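# Insert board into enclosure slot and close both levers

## Task

Put the board into the enclosure's empty upper slot with its components facing up and pushed in all the way, and close both of its levers. A closed lever has clicked and sticks out at right angles to the board's panel; a fully opened lever runs parallel to the panel. A lever can only catch its tab if it starts fully opened, and closing both of them pulls the board fully in. At the end the enclosure must stand level on its own feet with none of them over the bench edge, and everything must stay in place without the robot holding it. Release the parts and move the grippers away once finished.

## Robot and tools

Robot: two 6-joint arms, left_arm and right_arm, each with a two-finger parallel gripper. They face each other across the table. Scene frame: origin at the table centre, table top at z = +0.020 m, +z up, and left_arm's base on the +y side. The names left and right do not refer to sides of any image. Base poses of the URDF root links in the scene frame: left_arm (-0.054, +0.421, +0.113) m with quat_wxyz (+0.599, 0, 0, -0.801); right_arm (-0.041, -0.555, +0.118) m with quat_wxyz (+0.644, 0, 0, +0.765).

execute_actions takes "actions", a list holding zero or one item, plus an optional "pictures" boolean (images come by default). An empty list sends nothing and just reports the current state. A motion item is {"rows": [...], "steps": n}: 1 to 15 rows, steps at most 15 (default 15), each step lasting 1/30 s; row k is used on step k and the final row is reused for any remaining steps. A wait item is {"steps": n} with n up to 300; it returns once n steps have elapsed since the previous result, and your reply time counts toward them. A refused call moves nothing.

Each row is one flat list of 14 numbers covering both arms, even if only one should move: left_arm waist, shoulder, elbow, wrist pitch, wrist yaw, wrist roll, opening, then the same seven for right_arm. The six joint values are absolute target angles in radians, on the same scale as the Joint positions line, not offsets. Stated ranges per arm: waist -3.054 to 3.054, shoulder 0.000 to 3.142, elbow 0.000 to 2.356, wrist pitch -1.571 to 1.571, wrist yaw -1.571 to 1.571, wrist roll -3.142 to 3.142. True ends may differ by up to 0.010 rad. A target more than 0.010 rad beyond an end, and further out than the last reported angle, gets the call refused; a target past the real end is clipped there, and a "joint sent to its limit" line may appear (possibly referring to an earlier, still running action). Opening is an absolute gripper setting from -1 to 1: +1 fully open (0.088 m between pads), empty fingers touch near -0.80, lower values add nothing. Closing from fully open takes at least about 0.5 s.

Motion limits: each step the target sent to a joint stays within a fixed lead of its measured angle (0.211 rad for waist, shoulder, elbow; 0.213 wrist pitch; 0.267 wrist yaw; 0.228 wrist roll), and if the targets would move the gripper more than 70 mm from where it is, all of them are pulled back proportionally. So distant targets take several calls. Friction may leave a joint short of its target, especially at long reach, and tiny changes may not happen at all; check Joint positions after each move. The arms keep heading to the last row sent while you think or wait, until they all nearly stop or a step is HELD; after that, only a new action makes them move further. The simulation keeps running during your replies.

Gripping: grip_measured is the measured finger opening on the command scale. Readings can be off by about 1 mm per gripper and read up to about 3 mm (0.061) narrow when squeezing hard. To hold something, command about 0.07 below grip_measured; a smaller margin holds more gently. Parts thinner than about 3 mm get proportionally less force. Pad force is about 34 to 49 N and can spike at first contact.

Results: a state line "left_arm: ... | right_arm: ..." with each gripper's end_effector_position (m), end_effector_quat_wxyz and linear/angular velocities (m/s, rad/s) in the scene frame. This position is the point between the pads, 3 to 4 cm behind the fingertips; fingers point along the gripper's +x and close along its y. Printed positions can be off, more at long reach. Joint positions and Joint velocities list each arm's six joints (rad, rad/s) then pad gap (m, m/s). Joint torques and External joint torques follow the joint order without the gripper; they include friction, offsets, noise and held weight, and may say "no reading". "joint command not followed" means the clearance check altered or blocked some targets; HELD marks steps where your row was not sent in whole or part.

zoom_image: {"camera", "region": [x0, y0, x1, y1]} in pixels of that camera's latest image, top-left origin, region at most 504 by 504. Cameras, each 504x504: cam_head_left, cam_head_right, cam_high, cam_low, cam_left_wrist, cam_right_wrist. Wrist cameras sit near the URDF wrist_camera_optical frame, within about 24 mm and 5 degrees.

read_manual: optional "section" ("licences"); returns licence text, no motion. finished_scene: pass the current scene's number; it ends and grades the scene and cannot be reversed. Replying with no tool call ends everything.

Avoid: knocking or placing anything off the table; arms striking or pressing on each other; contact torque reaching load limits (waist 17.4, shoulder 21.6, elbow 21.5, wrist pitch 5.67, wrist yaw 5.65, wrist roll 5.3 N m, held weight included), which freezes that arm for 10 s and drops the rest of the call; long heavy holding that heats motors (MOTOR HOT warns from 50 °C; at 95 °C an OVER-TEMPERATURE FAULT holds the arm and may cut its power). Also avoid drops, slips, slams and forceful shoving; move smoothly.

Each tool is called after "Emit:" as name(argument=value, ...) on one line, values as JSON.

## Session

Emit:
execute_actions(actions=[])

Scene clock: 0.00 s of 6000.00 s.
left_arm: end_effector_position=(-0.3329, -0.0047, +0.3579) grip_measured=+0.837 end_effector_quat_wxyz=(-0.416, +0.056, -0.824, +0.380) end_effector_velocity=(-0.003, +0.000, +0.003) end_effector_angular_velocity=(-0.008, +0.004, +0.003) | right_arm: end_effector_position=(-0.3453, -0.1667, +0.4101) grip_measured=+0.857 end_effector_quat_wxyz=(+0.445, +0.636, +0.622, +0.099) end_effector_velocity=(+0.002, +0.002, +0.000) end_effector_angular_velocity=(-0.001, +0.003, +0.001)
Joint positions: left_arm=[-0.175  1.916  1.824 -0.684  0.409 -1.695  0.08 ] | right_arm=[ 0.747  2.017  2.043 -0.883  0.969  3.036  0.081]
Joint velocities: left_arm=[-0.007 -0.002  0.002  0.007 -0.007 -0.007 -0.   ] | right_arm=[-0.007 -0.002 -0.002  0.007 -0.007 -0.007 -0.   ]
Joint torques (N m, as the arm reports them, + toward a larger angle): no reading
External joint torques (N m, as the arm's controller estimates them; a push from outside toward a larger angle lowers the number): no reading
Motor temperatures (°C, as the motors report them): left_arm=[28 37 37 35 28 27] | right_arm=[28 42 30 32 27 29]
Heat: left arm: hottest shoulder 37 °C (+0.0 °C/min); right arm: hottest shoulder 42 °C (+0.0 °C/min).

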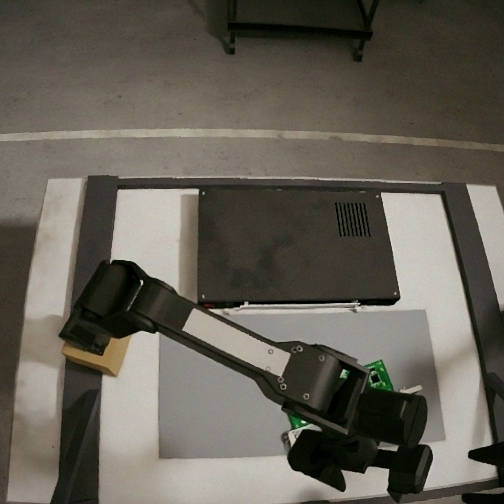

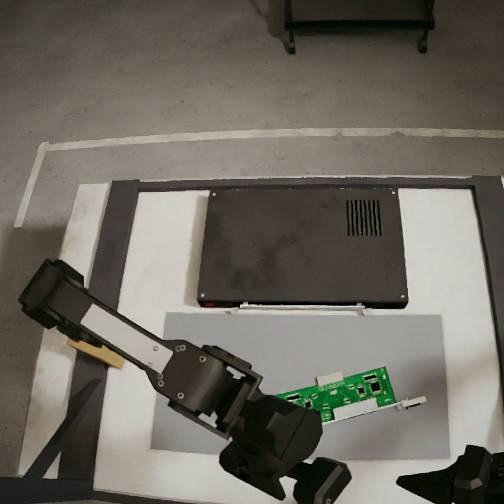

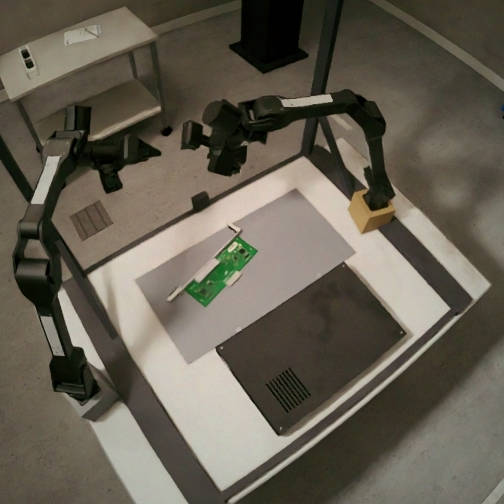

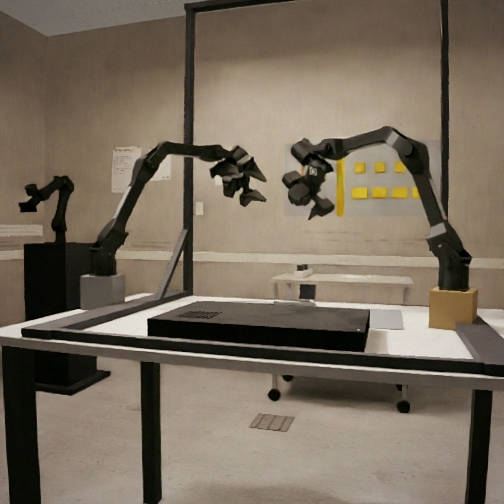

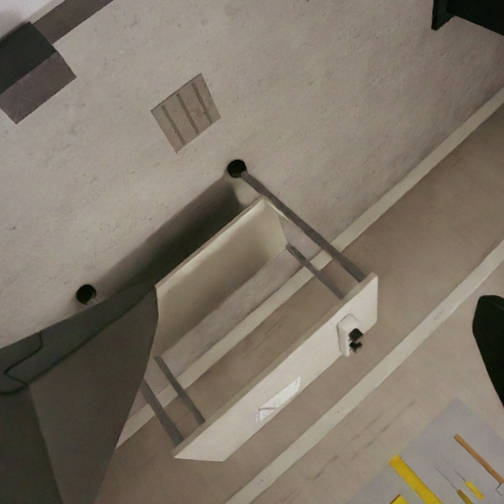

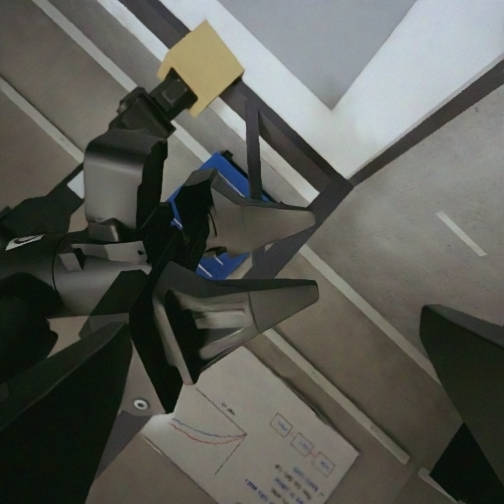

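Fold both arms back to see.

Emit:
execute_actions(actions=[{"rows":[[-0.1,1.2,0.9,-0.9,0,-0.4,0,0.5,1.3,1.0,-0.9,0,1.0,0]],"steps":15}], pictures=false)

Emit:
execute_actions(actions=[{"rows":[[0,1.0,0.6,-0.9,0,-0.3,0,0.3,1.1,0.7,-0.9,0,0.3,0]],"steps":15}], pictures=false)

Emit:
execute_actions(actions=[{"steps":30}])

Emit:
zoom_image(camera="cam_head_left", region=[150,270,460,470])

Scene clock: 7.20 s of 6000.00 s.
left_arm: end_effector_position=(-0.1642, +0.1520, +0.3010) grip_measured=+0.007 end_effector_quat_wxyz=(+0.606, +0.184, +0.542, -0.552) end_effector_velocity=(+0.121, +0.273, -0.386) end_effector_angular_velocity=(+0.472, -1.255, -1.538) | right_arm: end_effector_position=(-0.2406, -0.2928, +0.3478) grip_measured=+0.008 end_effector_quat_wxyz=(+0.559, +0.160, +0.785, +0.213) end_effector_velocity=(+0.121, -0.272, -0.344) end_effector_angular_velocity=(-0.259, -1.096, +1.846)
Joint positions: left_arm=[-0.098  1.218  1.075 -0.894  0.007 -0.819  0.039] | right_arm=[ 0.503  1.319  1.269 -0.897  0.054  2.151  0.039]
Joint velocities: left_arm=[-0.002 -0.598 -1.512 -0.007 -0.066  1.824 -0.003] | right_arm=[-0.007 -0.74  -1.516 -0.007 -0.52  -1.912 -0.003]
Joint torques (N m, as the arm reports them, + toward a larger angle): left_arm=[-0.25 -1.05  2.79  0.72 -0.14  0.22] | right_arm=[-0.26 -1.18  3.14  1.   -0.11 -0.21]
External joint torques (N m, as the arm's controller estimates them; a push from outside toward a larger angle lowers the number): left_arm=[-0.24  0.14 -2.16 -0.33 -0.11  0.19] | right_arm=[-0.07 -0.23 -1.15 -0.07 -0.11 -0.18]
Motor temperatures (°C, as the motors report them): left_arm=[28 41 39 35 28 27] | right_arm=[28 45 31 32 27 29]
Heat: left arm: hottest shoulder 41 °C (+33.3 °C/min); right arm: hottest shoulder 45 °C (+25.0 °C/min).
Steps of this call (steps 1 to 90: nothing new was sent; then 3.70 s passed at rest; steps 91 to 105: all 15 steps of this action). Readings (joint positions):
91: left_arm=[-0.174 1.894 1.799 -0.695 0.368 -1.654] | right_arm=[0.737 1.995 2.016 -0.873 0.919 3.000]
92: left_arm=[-0.167 1.863 1.761 -0.753 0.312 -1.609] | right_arm=[0.713 1.965 1.972 -0.885 0.854 2.953]
94: left_arm=[-0.142 1.782 1.666 -0.817 0.195 -1.510] | right_arm=[0.633 1.889 1.876 -0.889 0.730 2.848]
98: left_arm=[-0.099 1.569 1.449 -0.878 0.047 -1.264] | right_arm=[0.491 1.675 1.646 -0.896 0.443 2.594]
105: the state above

Scene clock: 7.70 s of 6000.00 s.
left_arm: end_effector_position=(-0.1082, +0.2403, +0.1926) grip_measured=+0.003 end_effector_quat_wxyz=(+0.546, +0.402, +0.454, -0.578) end_effector_velocity=(+0.003, +0.011, -0.009) end_effector_angular_velocity=(+0.018, -0.017, -0.063) | right_arm: end_effector_position=(-0.1374, -0.3670, +0.2095) grip_measured=+0.003 end_effector_quat_wxyz=(+0.636, -0.185, +0.646, +0.379) end_effector_velocity=(+0.003, -0.007, -0.002) end_effector_angular_velocity=(+0.222, -0.438, +1.806)
Joint positions: left_arm=[-0.004  1.006  0.618 -0.901 -0.    -0.311  0.039] | right_arm=[ 0.304  1.11   0.717 -0.903  0.003  1.217  0.039]
Joint velocities: left_arm=[ 0.002 -0.027 -0.042 -0.007  0.007  0.066 -0.   ] | right_arm=[-0.012 -0.037 -0.027 -0.007 -0.022 -1.883 -0.   ]
Joint torques (N m, as the arm reports them, + toward a larger angle): left_arm=[ 0.3  -3.23  3.99  0.75  0.    0.23] | right_arm=[-0.25 -3.94  4.67  0.93 -0.04 -0.2 ]
External joint torques (N m, as the arm's controller estimates them; a push from outside toward a larger angle lowers the number): left_arm=[ 0.31 -1.11 -2.31 -0.08  0.02  0.22] | right_arm=[-0.26 -1.16 -1.34  0.19 -0.09 -0.18]
Motor temperatures (°C, as the motors report them): left_arm=[28 41 39 35 28 27] | right_arm=[28 45 31 32 27 29]
Heat: left arm: hottest shoulder 41 °C (+31.2 °C/min); right arm: hottest shoulder 45 °C (+23.4 °C/min).
Steps of this call (steps 1 to 15: all 15 steps of this action). Readings (joint positions):
1: left_arm=[-0.086 1.177 1.021 -0.890 0.010 -0.753] | right_arm=[0.481 1.279 1.218 -0.896 0.026 2.092]
2: left_arm=[-0.062 1.142 0.959 -0.897 0.007 -0.689] | right_arm=[0.435 1.246 1.159 -0.898 0.021 2.032]
4: left_arm=[-0.024 1.064 0.842 -0.904 -0.000 -0.562] | right_arm=[0.350 1.173 1.045 -0.899 0.021 1.908]
8: left_arm=[-0.008 1.015 0.667 -0.906 -0.000 -0.372] | right_arm=[0.311 1.110 0.838 -0.899 0.008 1.659]
15: the state above

Scene clock: 8.70 s of 6000.00 s.
left_arm: end_effector_position=(-0.1078, +0.2413, +0.1915) grip_measured=+0.003 end_effector_quat_wxyz=(+0.545, +0.405, +0.453, -0.578) end_effector_velocity=(+0.002, -0.002, -0.001) end_effector_angular_velocity=(-0.007, -0.014, +0.025) | right_arm: end_effector_position=(-0.1368, -0.3679, +0.2085) grip_measured=+0.003 end_effector_quat_wxyz=(+0.490, -0.446, +0.414, +0.624) end_effector_velocity=(-0.002, -0.003, -0.001) end_effector_angular_velocity=(-0.014, +0.010, +0.025)
Joint positions: left_arm=[-0.003  1.005  0.614 -0.901 -0.    -0.305  0.039] | right_arm=[ 0.303  1.107  0.712 -0.903  0.003  0.307  0.039]
Joint velocities: left_arm=[-0.002  0.002 -0.002  0.007 -0.022 -0.022 -0.   ] | right_arm=[-0.002 -0.002 -0.002 -0.007 -0.022 -0.022 -0.   ]
Joint torques (N m, as the arm reports them, + toward a larger angle): left_arm=[ 0.3  -3.37  4.01  0.74  0.    0.21] | right_arm=[-0.31 -3.88  4.79  0.96 -0.07 -0.2 ]
External joint torques (N m, as the arm's controller estimates them; a push from outside toward a larger angle lowers the number): left_arm=[ 0.29 -1.24 -2.32 -0.1   0.04  0.21] | right_arm=[-0.31 -1.18 -1.31  0.15 -0.08 -0.19]
Motor temperatures (°C, as the motors report them): left_arm=[28 41 39 35 28 27] | right_arm=[28 45 31 32 27 29]
Heat: left arm: hottest shoulder 41 °C (+27.6 °C/min); right arm: hottest shoulder 45 °C (+20.7 °C/min).
Steps of this call (steps 1 to 30: the robot went on to your last target). Readings (joint positions):
1: left_arm=[-0.004 1.006 0.617 -0.901 -0.000 -0.309] | right_arm=[0.304 1.109 0.717 -0.903 0.003 1.153]
2: left_arm=[-0.003 1.005 0.616 -0.901 -0.000 -0.308] | right_arm=[0.304 1.108 0.716 -0.903 0.003 1.089]
4: left_arm=[-0.003 1.005 0.615 -0.901 -0.000 -0.306] | right_arm=[0.303 1.107 0.714 -0.903 0.003 0.962]
8: left_arm=[-0.003 1.005 0.614 -0.901 -0.000 -0.305] | right_arm=[0.303 1.107 0.713 -0.903 0.003 0.708]
30: the state above

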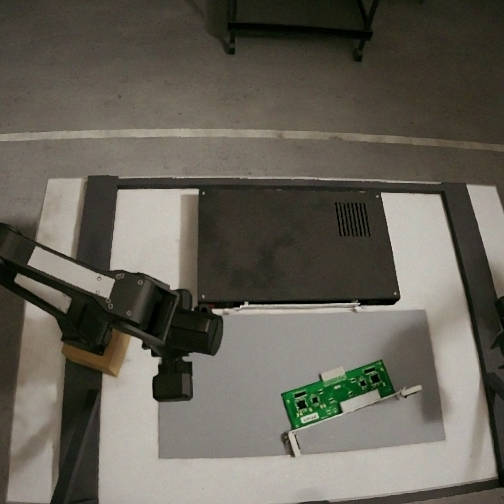

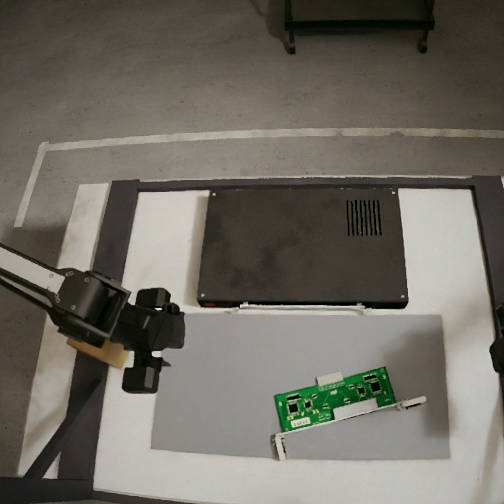

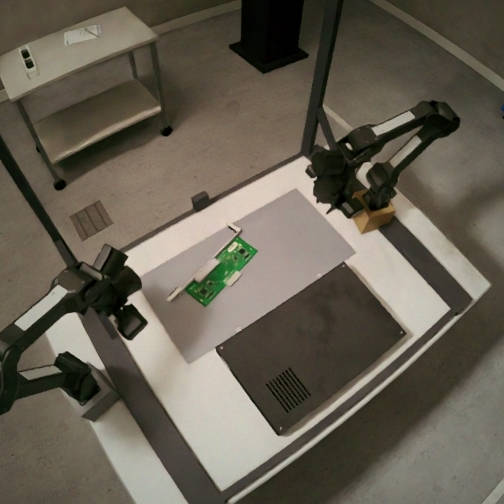

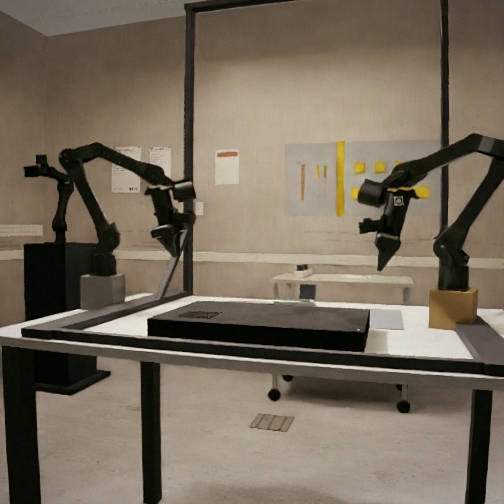

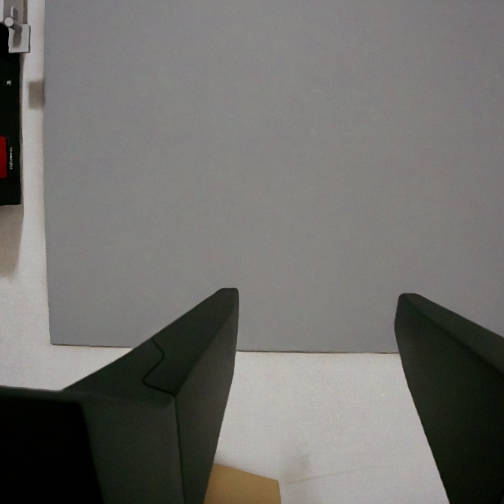

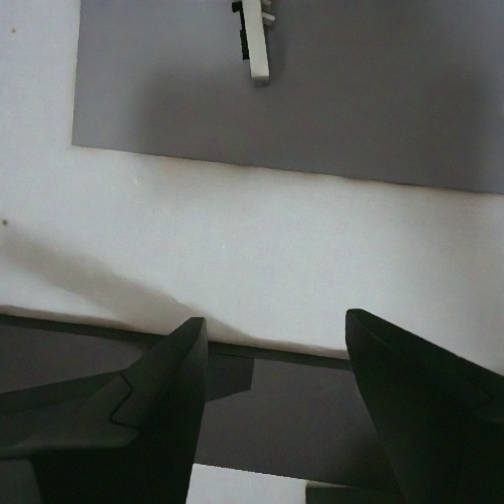

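Region (150, 270, 460, 470) of cam_head_left's 504x504 image, scaled by 1.626, with more detail than that image has; it fills the top 325 rows of this view, and the rest is white.

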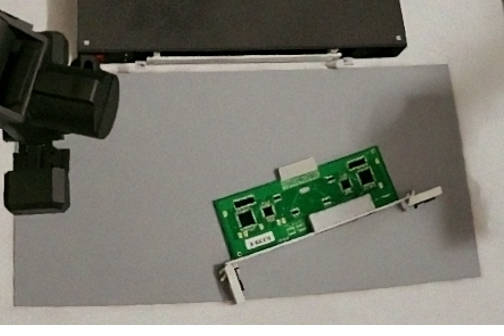

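Emit:
execute_actions(actions=[{"rows":[[0,1.0,0.6,-0.9,0,-0.3,0,0.25,1.5,1.15,-1.1,0,0.2,0],[0,1.0,0.6,-0.9,0,-0.3,0,0.25,1.5,1.15,-1.1,0,0.2,0],[0,1.0,0.6,-0.9,0,-0.3,0,0.25,1.5,1.15,-1.1,0,0.2,0],[0,1.0,0.6,-0.9,0,-0.3,0,0.25,1.5,1.15,-1.1,0,0.2,0],[0,1.0,0.6,-0.9,0,-0.3,0,0.25,1.5,1.15,-1.1,0,0.2,0],[0,1.0,0.6,-0.9,0,-0.3,0,0.25,1.5,1.15,-1.1,0,0.2,0],[0,1.0,0.6,-0.9,0,-0.3,0,0.2,2.0,1.65,-1.15,0,0.1,0]],"steps":15}], pictures=false)

Emit:
execute_actions(actions=[{"rows":[[0,1.0,0.6,-0.9,0,-0.3,0,0.158,2.25,1.96,-1.2,0,0,0],[0,1.0,0.6,-0.9,0,-0.3,0,0.158,2.25,1.96,-1.2,0,0,0],[0,1.0,0.6,-0.9,0,-0.3,0,0.158,2.25,1.96,-1.2,0,0,0],[0,1.0,0.6,-0.9,0,-0.3,0,0.158,2.3,1.96,-1.2,0,0,0],[0,1.0,0.6,-0.9,0,-0.3,0,0.158,2.35,1.96,-1.17,0,0,0],[0,1.0,0.6,-0.9,0,-0.3,0,0.158,2.4,1.96,-1.13,0,0,0],[0,1.0,0.6,-0.9,0,-0.3,0,0.158,2.43,1.96,-1.1,0,0,0]],"steps":15}])

Scene clock: 45.83 s of 6000.00 s.
left_arm: end_effector_position=(-0.1078, +0.2413, +0.1915) grip_measured=+0.003 end_effector_quat_wxyz=(+0.545, +0.405, +0.453, -0.578) end_effector_velocity=(-0.002, -0.001, +0.000) end_effector_angular_velocity=(-0.004, +0.011, +0.003) | right_arm: end_effector_position=(-0.1768, -0.2112, +0.2233) grip_measured=+0.003 end_effector_quat_wxyz=(+0.442, -0.540, +0.418, +0.582) end_effector_velocity=(-0.123, +0.309, -0.103) end_effector_angular_velocity=(-0.009, +0.016, +0.045)
Joint positions: left_arm=[-0.003  1.005  0.614 -0.901 -0.    -0.305  0.039] | right_arm=[ 0.203  1.895  1.534 -1.141 -0.001  0.112  0.039]
Joint velocities: left_arm=[-0.002 -0.002 -0.002  0.007  0.007 -0.007 -0.   ] | right_arm=[-0.007  1.326  1.36  -0.037 -0.022 -0.051 -0.   ]
Joint torques (N m, as the arm reports them, + toward a larger angle): left_arm=[ 0.3  -3.34  4.02  0.73 -0.01  0.2 ] | right_arm=[-0.28 -8.31  5.99 -0.06  0.07 -0.17]
External joint torques (N m, as the arm's controller estimates them; a push from outside toward a larger angle lowers the number): left_arm=[ 0.3  -1.17 -2.36 -0.12  0.02  0.19] | right_arm=[-0.38  1.02  0.61  0.06  0.09 -0.17]
Motor temperatures (°C, as the motors report them): left_arm=[28 38 39 34 28 27] | right_arm=[28 43 31 32 27 30]
Heat: left arm: hottest elbow 39 °C (+2.6 °C/min); right arm: hottest shoulder 43 °C (+1.3 °C/min).
Steps of this call (steps 1 to 15: the robot went on to your last target; steps 16 to 90: nothing new was sent; then 33.63 s passed at rest; steps 91 to 105: all 15 steps of this action). Readings (joint positions):
91: left_arm=[-0.003 1.005 0.614 -0.901 -0.000 -0.305] | right_arm=[0.295 1.142 0.746 -0.962 -0.001 0.280]
92: left_arm=[-0.003 1.005 0.614 -0.901 -0.000 -0.305] | right_arm=[0.282 1.195 0.798 -1.010 -0.001 0.258]
94: left_arm=[-0.003 1.005 0.614 -0.901 -0.000 -0.305] | right_arm=[0.265 1.317 0.910 -1.047 -0.001 0.232]
98: left_arm=[-0.003 1.005 0.614 -0.901 -0.000 -0.305] | right_arm=[0.238 1.514 1.135 -1.114 -0.002 0.164]
105: the state above

Scene clock: 46.33 s of 6000.00 s.
left_arm: end_effector_position=(-0.1078, +0.2413, +0.1915) grip_measured=+0.003 end_effector_quat_wxyz=(+0.545, +0.405, +0.453, -0.578) end_effector_velocity=(+0.001, +0.002, -0.001) end_effector_angular_velocity=(+0.007, -0.003, +0.021) | right_arm: end_effector_position=(-0.1891, -0.1228, +0.1124) grip_measured=+0.003 end_effector_quat_wxyz=(+0.406, -0.583, +0.420, +0.565) end_effector_velocity=(-0.005, +0.015, +0.016) end_effector_angular_velocity=(+0.051, +0.025, +0.005)
Joint positions: left_arm=[-0.003  1.005  0.614 -0.901 -0.    -0.305  0.039] | right_arm=[ 0.157  2.428  1.933 -1.107 -0.001  0.007  0.039]
Joint velocities: left_arm=[-0.002 -0.002 -0.002 -0.007 -0.007 -0.022 -0.   ] | right_arm=[-0.002 -0.002  0.061 -0.007 -0.007 -0.007 -0.   ]
Joint torques (N m, as the arm reports them, + toward a larger angle): left_arm=[ 0.31 -3.35  4.02  0.74 -0.01  0.2 ] | right_arm=[  0.06 -11.02   7.53   0.6    0.06  -0.18]
External joint torques (N m, as the arm's controller estimates them; a push from outside toward a larger angle lowers the number): left_arm=[ 0.29 -1.19 -2.33 -0.1   0.02  0.2 ] | right_arm=[ 0.07  1.29  1.53  0.23  0.07 -0.18]
Motor temperatures (°C, as the motors report them): left_arm=[28 38 39 34 28 27] | right_arm=[28 43 31 32 27 30]
Heat: left arm: hottest elbow 39 °C (+2.6 °C/min); right arm: hottest shoulder 43 °C (+1.3 °C/min).
Steps of this call (steps 1 to 15: all 15 steps of this action). Readings (joint positions):
1: left_arm=[-0.003 1.005 0.614 -0.901 -0.000 -0.305] | right_arm=[0.200 1.948 1.587 -1.160 -0.001 0.085]
2: left_arm=[-0.003 1.005 0.614 -0.901 -0.000 -0.305] | right_arm=[0.194 2.000 1.645 -1.174 -0.001 0.060]
4: left_arm=[-0.003 1.005 0.614 -0.901 -0.000 -0.305] | right_arm=[0.176 2.109 1.764 -1.181 -0.001 0.033]
8: left_arm=[-0.003 1.005 0.614 -0.901 -0.000 -0.305] | right_arm=[0.158 2.307 1.919 -1.128 -0.001 0.014]
15: the state above

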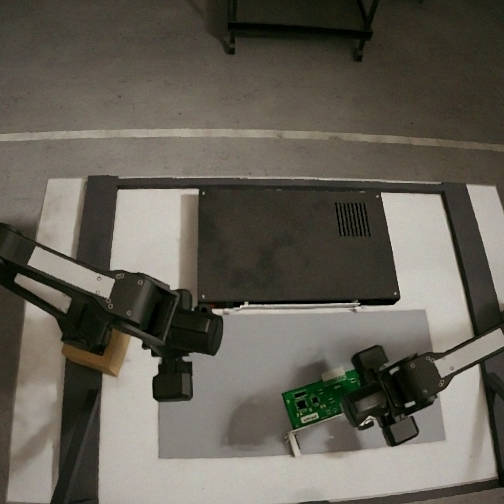

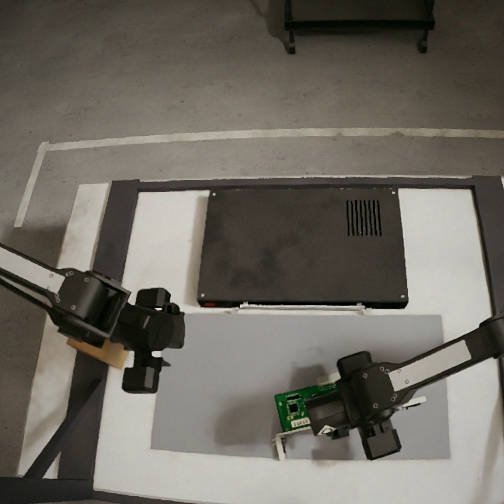

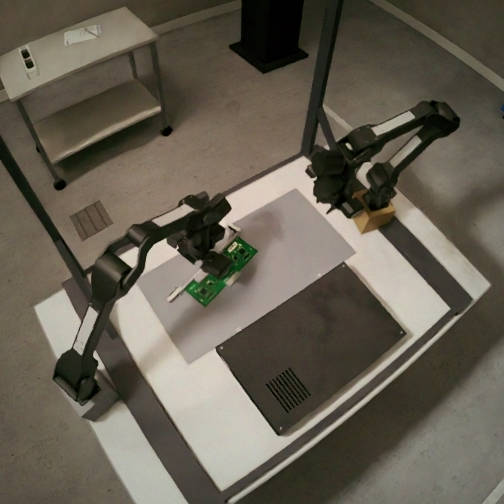

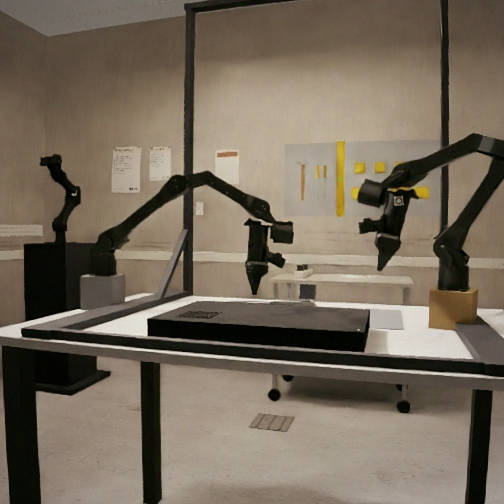

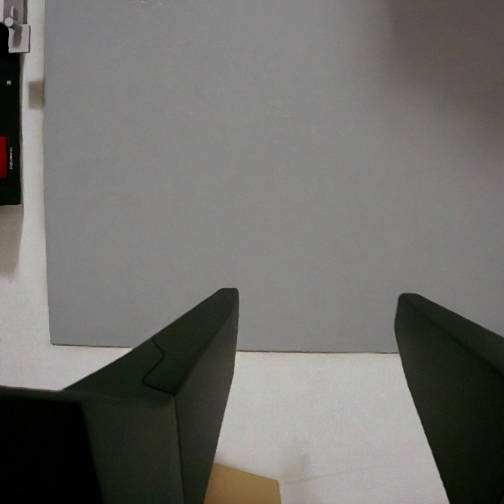

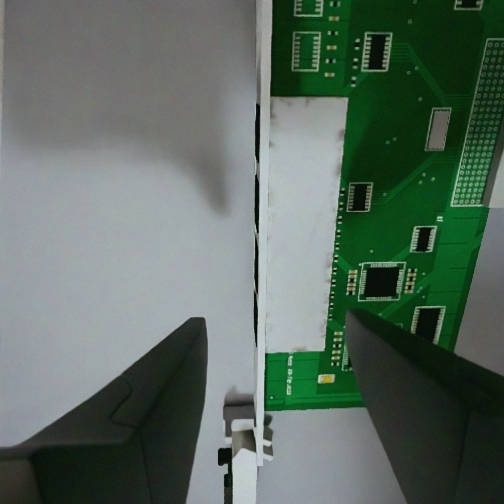

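Emit:
execute_actions(actions=[{"rows":[[0,1.0,0.6,-0.9,0,-0.3,0,0.15,2.44,1.94,-1.07,0,0,0],[0,1.0,0.6,-0.9,0,-0.3,0,0.143,2.45,1.92,-1.04,0,0,0],[0,1.0,0.6,-0.9,0,-0.3,0,0.143,2.46,1.9,-1.01,0,0,0],[0,1.0,0.6,-0.9,0,-0.3,0,0.143,2.47,1.88,-0.985,0,0,0],[0,1.0,0.6,-0.9,0,-0.3,0,0.143,2.485,1.865,-0.965,0,0,0]],"steps":15}])

Scene clock: 53.73 s of 6000.00 s.
left_arm: end_effector_position=(-0.1078, +0.2413, +0.1915) grip_measured=+0.003 end_effector_quat_wxyz=(+0.545, +0.405, +0.453, -0.578) end_effector_velocity=(-0.001, +0.002, -0.001) end_effector_angular_velocity=(+0.010, +0.007, +0.003) | right_arm: end_effector_position=(-0.1853, -0.1154, +0.0753) grip_measured=+0.003 end_effector_quat_wxyz=(+0.415, -0.572, +0.418, +0.570) end_effector_velocity=(-0.005, +0.010, +0.000) end_effector_angular_velocity=(+0.046, +0.023, +0.010)
Joint positions: left_arm=[-0.003  1.005  0.614 -0.901 -0.    -0.305  0.039] | right_arm=[ 0.144  2.478  1.872 -0.969 -0.001  0.007  0.039]
Joint velocities: left_arm=[-0.002 -0.002 -0.002 -0.007  0.007 -0.007 -0.   ] | right_arm=[ 0.002 -0.002 -0.002  0.051 -0.007 -0.007  0.   ]
Joint torques (N m, as the arm reports them, + toward a larger angle): left_arm=[ 0.3  -3.35  4.03  0.73 -0.01  0.2 ] | right_arm=[ -0.17 -10.36   4.57   0.45   0.06  -0.18]
External joint torques (N m, as the arm's controller estimates them; a push from outside toward a larger angle lowers the number): left_arm=[ 0.31 -1.19 -2.3  -0.1   0.01  0.19] | right_arm=[-0.24  0.9  -0.73  0.18  0.08 -0.18]
Motor temperatures (°C, as the motors report them): left_arm=[28 38 39 34 28 27] | right_arm=[28 47 32 32 27 30]
Heat: left arm: hottest elbow 39 °C (+2.2 °C/min); right arm: hottest shoulder 47 °C (+5.6 °C/min).
Steps of this call (steps 1 to 30: the robot went on to your last target; steps 31 to 90: nothing new was sent; then 3.90 s passed at rest; steps 91 to 105: all 15 steps of this action). Readings (joint positions):
91: left_arm=[-0.003 1.005 0.614 -0.901 -0.000 -0.305] | right_arm=[0.157 2.428 1.951 -1.098 -0.001 0.007]
92: left_arm=[-0.003 1.005 0.614 -0.901 -0.000 -0.305] | right_arm=[0.157 2.428 1.948 -1.082 -0.001 0.007]
94: left_arm=[-0.003 1.005 0.614 -0.901 -0.000 -0.305] | right_arm=[0.153 2.430 1.931 -1.038 -0.001 0.007]
98: left_arm=[-0.003 1.005 0.614 -0.901 -0.000 -0.305] | right_arm=[0.146 2.456 1.892 -0.986 -0.001 0.007]
105: the state above

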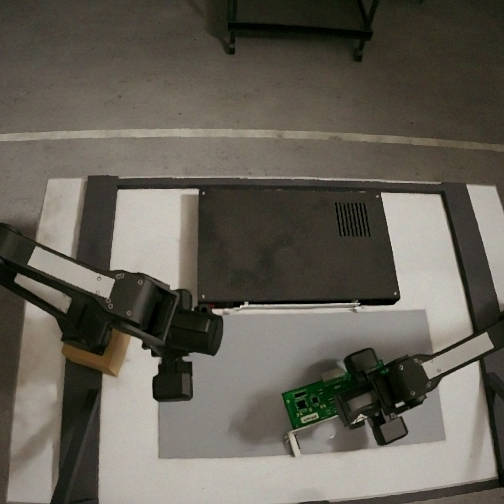

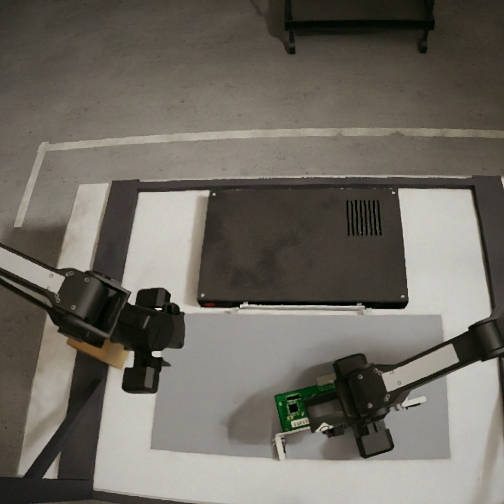

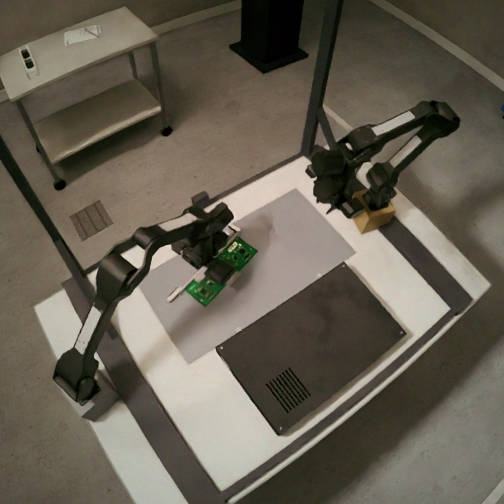

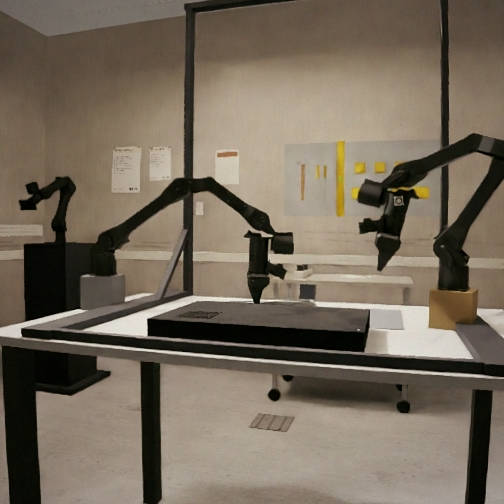

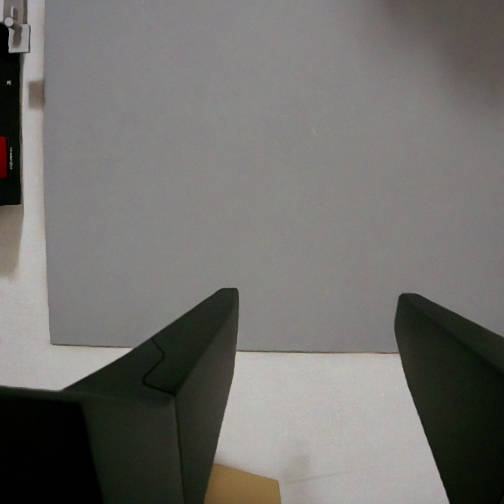

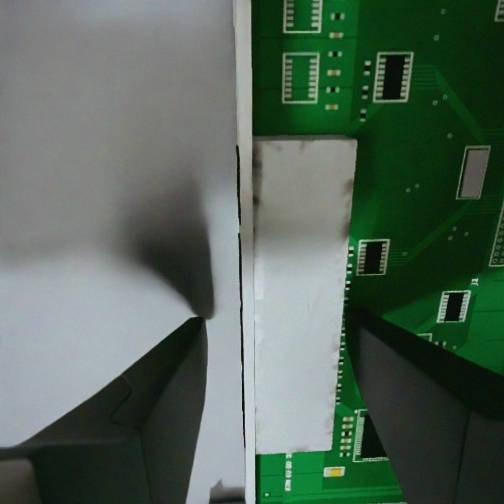

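Emit:
execute_actions(actions=[{"rows":[[0,1.0,0.6,-0.9,0,-0.3,0,0.132,2.485,1.865,-0.965,0,0,0],[0,1.0,0.6,-0.9,0,-0.3,0,0.132,2.485,1.865,-0.965,0,0,0],[0,1.0,0.6,-0.9,0,-0.3,0,0.132,2.485,1.865,-0.965,0,0,0],[0,1.0,0.6,-0.9,0,-0.3,0,0.132,2.485,1.865,-0.965,0,0,0],[0,1.0,0.6,-0.9,0,-0.3,0,0.132,2.485,1.865,-0.965,0,0,-0.15],[0,1.0,0.6,-0.9,0,-0.3,0,0.132,2.485,1.865,-0.965,0,0,-0.25],[0,1.0,0.6,-0.9,0,-0.3,0,0.132,2.485,1.865,-0.965,0,0,-0.33],[0,1.0,0.6,-0.9,0,-0.3,0,0.132,2.485,1.865,-0.965,0,0,-0.43]],"steps":15}])

Scene clock: 64.17 s of 6000.00 s.
left_arm: end_effector_position=(-0.1078, +0.2413, +0.1915) grip_measured=+0.003 end_effector_quat_wxyz=(+0.545, +0.405, +0.453, -0.578) end_effector_velocity=(+0.001, -0.001, +0.000) end_effector_angular_velocity=(-0.008, -0.003, +0.012) | right_arm: end_effector_position=(-0.1810, -0.1137, +0.0753) grip_measured=-0.331 end_effector_quat_wxyz=(+0.418, -0.569, +0.421, +0.569) end_effector_velocity=(-0.004, -0.003, +0.001) end_effector_angular_velocity=(-0.014, +0.019, +0.010)
Joint positions: left_arm=[-0.003  1.005  0.614 -0.901 -0.    -0.305  0.039] | right_arm=[ 0.134  2.478  1.872 -0.967 -0.003  0.006  0.023]
Joint velocities: left_arm=[ 0.002 -0.002 -0.002  0.007 -0.007 -0.007 -0.   ] | right_arm=[ 0.002 -0.002 -0.002 -0.007 -0.022 -0.007 -0.   ]
Joint torques (N m, as the arm reports them, + toward a larger angle): left_arm=[ 0.32 -3.35  4.03  0.73  0.    0.2 ] | right_arm=[ -0.21 -10.42   4.53   0.48   0.1   -0.18]
External joint torques (N m, as the arm's controller estimates them; a push from outside toward a larger angle lowers the number): left_arm=[ 0.3  -1.18 -2.35 -0.12  0.03  0.19] | right_arm=[-0.3   0.87 -0.83  0.14  0.12 -0.17]
Motor temperatures (°C, as the motors report them): left_arm=[28 38 39 34 28 27] | right_arm=[28 50 32 32 27 30]
Heat: left arm: hottest elbow 39 °C (-1.0 °C/min); right arm: hottest shoulder 50 °C (+6.1 °C/min). Fold the right arm in close to its base before you think long.
MOTOR HOT: a motor of the right arm reached 50 °C. Now the hottest motor of the right arm, joint 2 (shoulder), reports 50 °C. The temperature limit of the motors' drives, at which the controller stops that arm, is 95 °C. To cool a motor, set the load down, stop pushing, or move to a pose that needs little force.
Steps of this call (steps 1 to 15: the robot went on to your last target; steps 16 to 90: nothing new was sent; then 6.93 s passed at rest; steps 91 to 105: all 15 steps of this action). Readings (joint positions):
91: left_arm=[-0.003 1.005 0.614 -0.901 -0.000 -0.305] | right_arm=[0.144 2.478 1.872 -0.967 -0.001 0.007]
92: left_arm=[-0.003 1.005 0.614 -0.901 -0.000 -0.305] | right_arm=[0.143 2.478 1.872 -0.967 -0.001 0.007]
94: left_arm=[-0.003 1.005 0.614 -0.901 -0.000 -0.305] | right_arm=[0.139 2.478 1.872 -0.967 -0.001 0.007]
98: left_arm=[-0.003 1.005 0.614 -0.901 -0.000 -0.305] | right_arm=[0.134 2.478 1.872 -0.967 -0.003 0.007]
105: the state above

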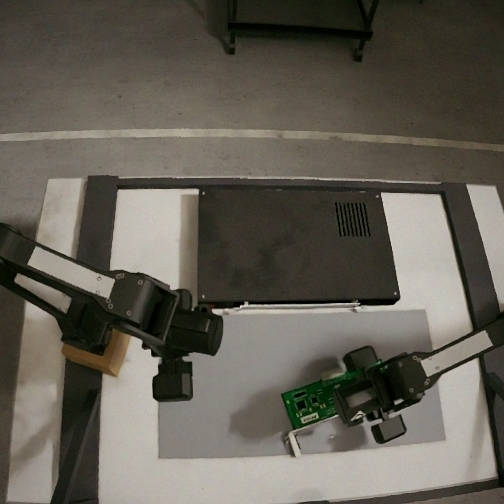

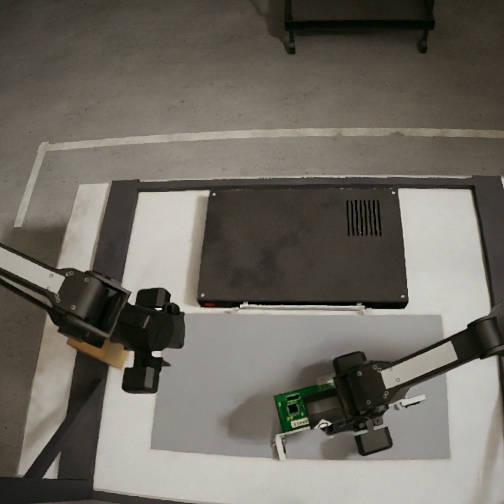

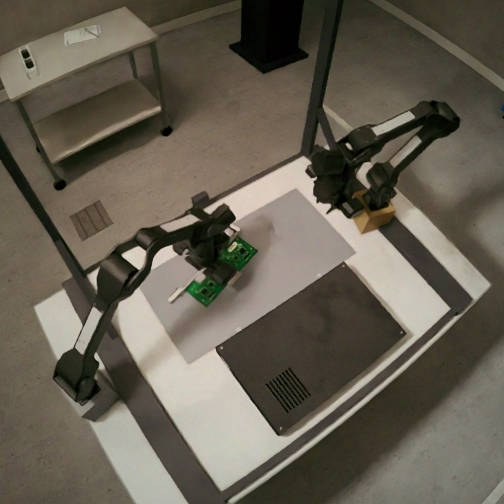

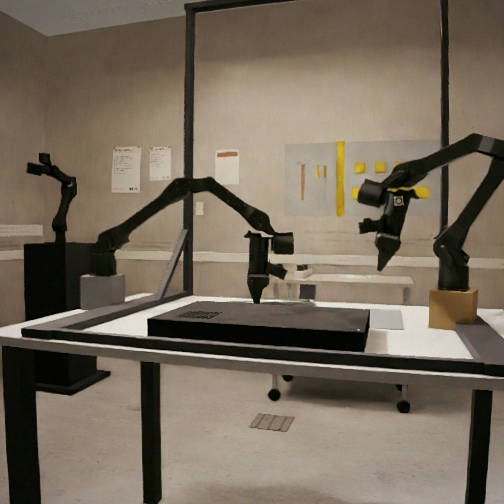

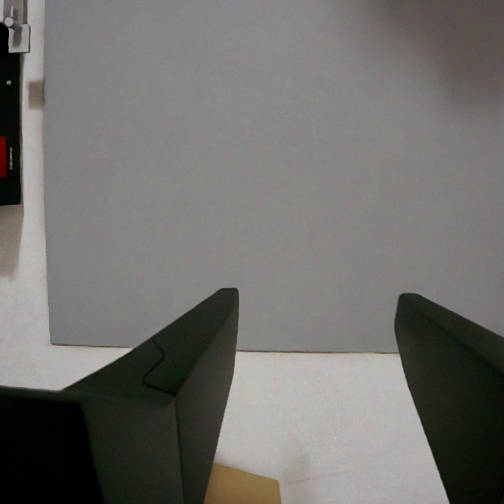

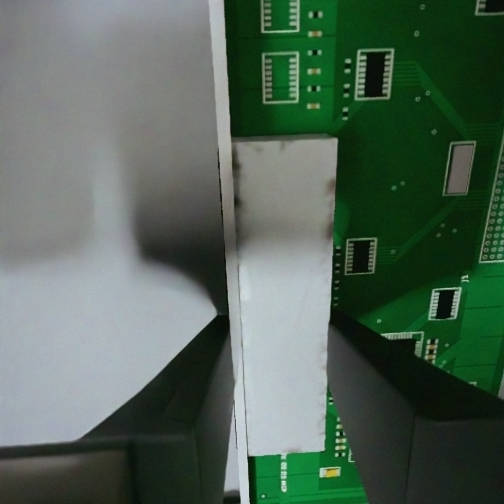

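Emit:
execute_actions(actions=[{"rows":[[0,1.0,0.6,-0.9,0,-0.3,0,0.132,2.46,1.865,-0.985,0,0,-0.43],[0,1.0,0.6,-0.9,0,-0.3,0,0.132,2.44,1.865,-1.0,0,0,-0.43],[0,1.0,0.6,-0.9,0,-0.3,0,0.132,2.43,1.865,-1.0,0,0,-0.43],[0,1.0,0.6,-0.9,0,-0.3,0,0.132,2.43,1.865,-1.0,0,0,-0.43],[0,1.0,0.6,-0.9,0,-0.3,0,0.12,2.43,1.865,-1.0,0,0.015,-0.43],[0,1.0,0.6,-0.9,0,-0.3,0,0.105,2.43,1.865,-1.0,0,0.03,-0.43],[0,1.0,0.6,-0.9,0,-0.3,0,0.09,2.43,1.865,-1.0,0,0.05,-0.43],[0,1.0,0.6,-0.9,0,-0.3,0,0.075,2.43,1.865,-1.0,0,0.065,-0.43],[0,1.0,0.6,-0.9,0,-0.3,0,0.06,2.43,1.865,-1.0,0,0.08,-0.43],[0,1.0,0.6,-0.9,0,-0.3,0,0.045,2.43,1.865,-1.0,0,0.1,-0.43],[0,1.0,0.6,-0.9,0,-0.3,0,0.03,2.43,1.865,-1.0,0,0.115,-0.43],[0,1.0,0.6,-0.9,0,-0.3,0,0.015,2.43,1.865,-1.0,0,0.13,-0.43],[0,1.0,0.6,-0.9,0,-0.3,0,0,2.43,1.865,-1.0,0,0.15,-0.43],[0,1.0,0.6,-0.9,0,-0.3,0,-0.01,2.43,1.865,-1.0,0,0.165,-0.43]],"steps":15}], pictures=false)

Emit:
execute_actions(actions=[{"steps":20}])

Scene clock: 81.93 s of 6000.00 s.
left_arm: end_effector_position=(-0.1078, +0.2413, +0.1915) grip_measured=+0.003 end_effector_quat_wxyz=(+0.545, +0.405, +0.453, -0.578) end_effector_velocity=(+0.001, +0.002, -0.001) end_effector_angular_velocity=(+0.006, -0.007, +0.007) | right_arm: end_effector_position=(-0.1256, -0.1033, +0.0854) grip_measured=-0.331 end_effector_quat_wxyz=(+0.484, -0.516, +0.489, +0.511) end_effector_velocity=(+0.217, +0.036, +0.003) end_effector_angular_velocity=(-0.010, -0.042, -0.781)
Joint positions: left_arm=[-0.003  1.005  0.614 -0.901 -0.    -0.305  0.039] | right_arm=[ 0.012  2.455  1.871 -0.997 -0.001  0.131  0.023]
Joint velocities: left_arm=[-0.002 -0.002 -0.002 -0.007 -0.007 -0.007 -0.   ] | right_arm=[-0.466 -0.007 -0.002 -0.022  0.037  0.315 -0.   ]
Joint torques (N m, as the arm reports them, + toward a larger angle): left_arm=[ 0.3  -3.34  4.03  0.73 -0.01  0.2 ] | right_arm=[  0.83 -13.36   4.63   0.11   0.03   0.16]
External joint torques (N m, as the arm's controller estimates them; a push from outside toward a larger angle lowers the number): left_arm=[ 0.3  -1.2  -2.29 -0.1   0.02  0.2 ] | right_arm=[-0.35 -2.08 -0.73 -0.19  0.13  0.16]
Motor temperatures (°C, as the motors report them): left_arm=[28 37 39 33 27 27] | right_arm=[28 53 32 31 27 30]
Heat: left arm: hottest elbow 39 °C (-1.0 °C/min); right arm: hottest shoulder 53 °C (+9.1 °C/min). Fold the right arm in close to its base before you think long.
MOTOR HOT: still on. Now the hottest motor of the right arm, joint 2 (shoulder), reports 53 °C; a drive's own limit is 95 °C.
Steps of this call (steps 1 to 15: the robot went on to your last target; steps 16 to 90: nothing new was sent; then 14.27 s passed at rest; steps 91 to 105: all 15 steps of this action). Readings (joint positions):
91: left_arm=[-0.003 1.005 0.614 -0.901 -0.000 -0.305] | right_arm=[0.134 2.478 1.872 -0.968 -0.003 0.006]
92: left_arm=[-0.003 1.005 0.614 -0.901 -0.000 -0.305] | right_arm=[0.134 2.476 1.872 -0.970 -0.003 0.006]
94: left_arm=[-0.003 1.005 0.614 -0.901 -0.000 -0.305] | right_arm=[0.134 2.471 1.871 -0.987 -0.003 0.006]
98: left_arm=[-0.003 1.005 0.614 -0.901 -0.000 -0.305] | right_arm=[0.120 2.460 1.871 -0.995 -0.003 0.026]
105: the state above

Scene clock: 82.60 s of 6000.00 s.
left_arm: end_effector_position=(-0.1078, +0.2413, +0.1915) grip_measured=+0.003 end_effector_quat_wxyz=(+0.545, +0.405, +0.453, -0.578) end_effector_velocity=(+0.001, -0.001, +0.000) end_effector_angular_velocity=(-0.010, -0.007, -0.003) | right_arm: end_effector_position=(-0.1148, -0.1016, +0.0854) grip_measured=-0.331 end_effector_quat_wxyz=(+0.497, -0.504, +0.501, +0.498) end_effector_velocity=(+0.001, -0.003, -0.001) end_effector_angular_velocity=(-0.013, +0.005, -0.010)
Joint positions: left_arm=[-0.003  1.005  0.614 -0.901 -0.    -0.305  0.039] | right_arm=[-0.011  2.455  1.871 -0.998  0.001  0.158  0.023]
Joint velocities: left_arm=[ 0.002 -0.002 -0.002  0.007 -0.007  0.007  0.   ] | right_arm=[-0.002 -0.002 -0.007 -0.007 -0.007  0.007 -0.   ]
Joint torques (N m, as the arm reports them, + toward a larger angle): left_arm=[ 0.31 -3.34  4.02  0.73  0.    0.2 ] | right_arm=[ -0.04 -13.3    4.67   0.13  -0.03   0.21]
External joint torques (N m, as the arm's controller estimates them; a push from outside toward a larger angle lowers the number): left_arm=[ 0.3  -1.18 -2.36 -0.12  0.02  0.2 ] | right_arm=[-0.1  -2.18 -0.64 -0.17 -0.03  0.21]
Motor temperatures (°C, as the motors report them): left_arm=[28 37 39 33 27 27] | right_arm=[28 53 32 31 27 30]
Heat: left arm: hottest elbow 39 °C (-1.0 °C/min); right arm: hottest shoulder 53 °C (+9.0 °C/min). Fold the right arm in close to its base before you think long.
MOTOR HOT: still on. Now the hottest motor of the right arm, joint 2 (shoulder), reports 53 °C; a drive's own limit is 95 °C.
Steps of this call (steps 1 to 20: the robot went on to your last target). Readings (joint positions):
1: left_arm=[-0.003 1.005 0.614 -0.901 -0.000 -0.305] | right_arm=[-0.001 2.455 1.871 -0.998 0.000 0.140]
2: left_arm=[-0.003 1.005 0.614 -0.901 -0.000 -0.305] | right_arm=[-0.012 2.455 1.871 -0.998 0.001 0.146]
4: left_arm=[-0.003 1.005 0.614 -0.901 -0.000 -0.305] | right_arm=[-0.021 2.455 1.871 -0.998 0.001 0.152]
8: left_arm=[-0.003 1.005 0.614 -0.901 -0.000 -0.305] | right_arm=[-0.015 2.455 1.871 -0.998 0.001 0.156]
20: the state above

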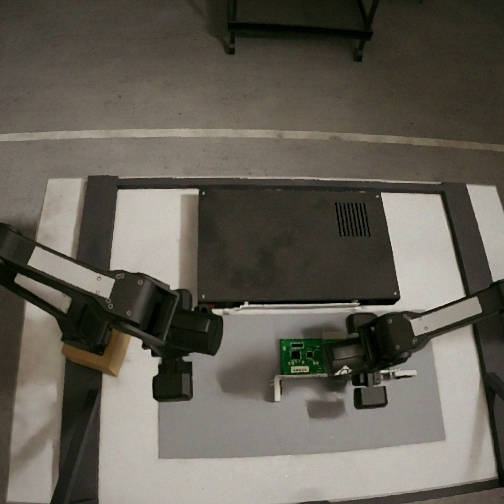

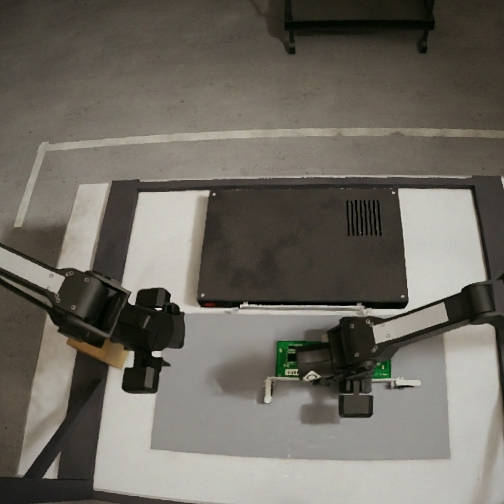

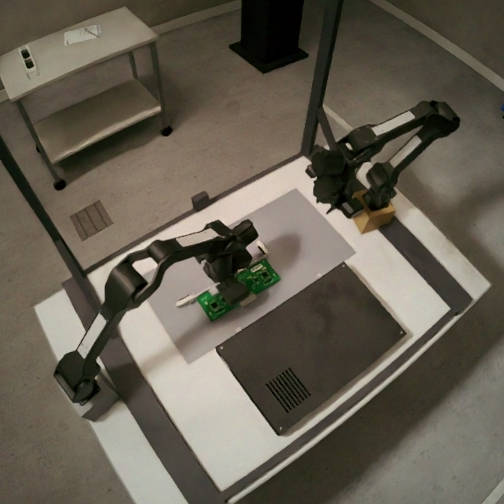

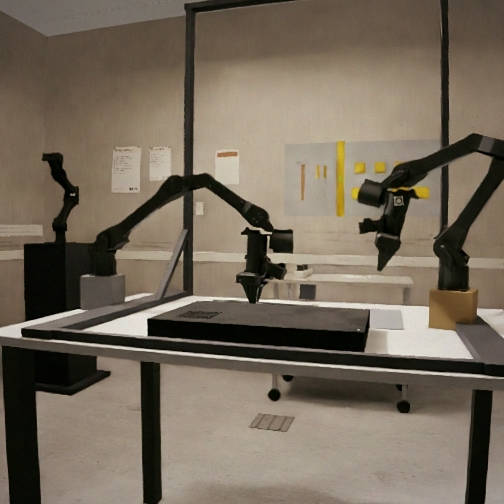

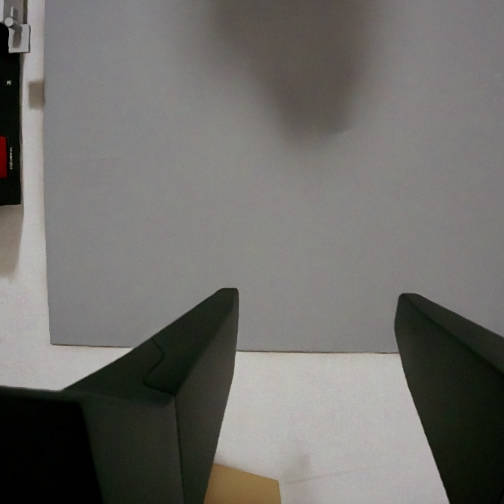

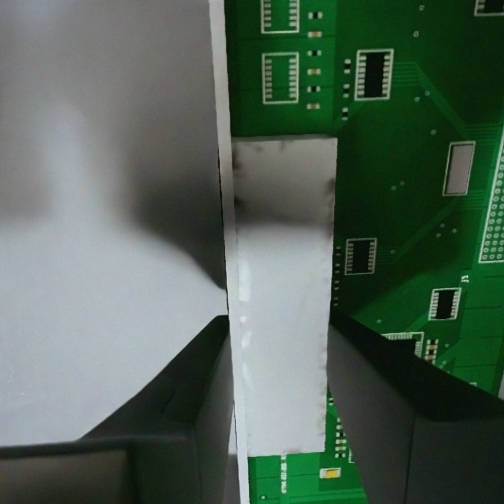

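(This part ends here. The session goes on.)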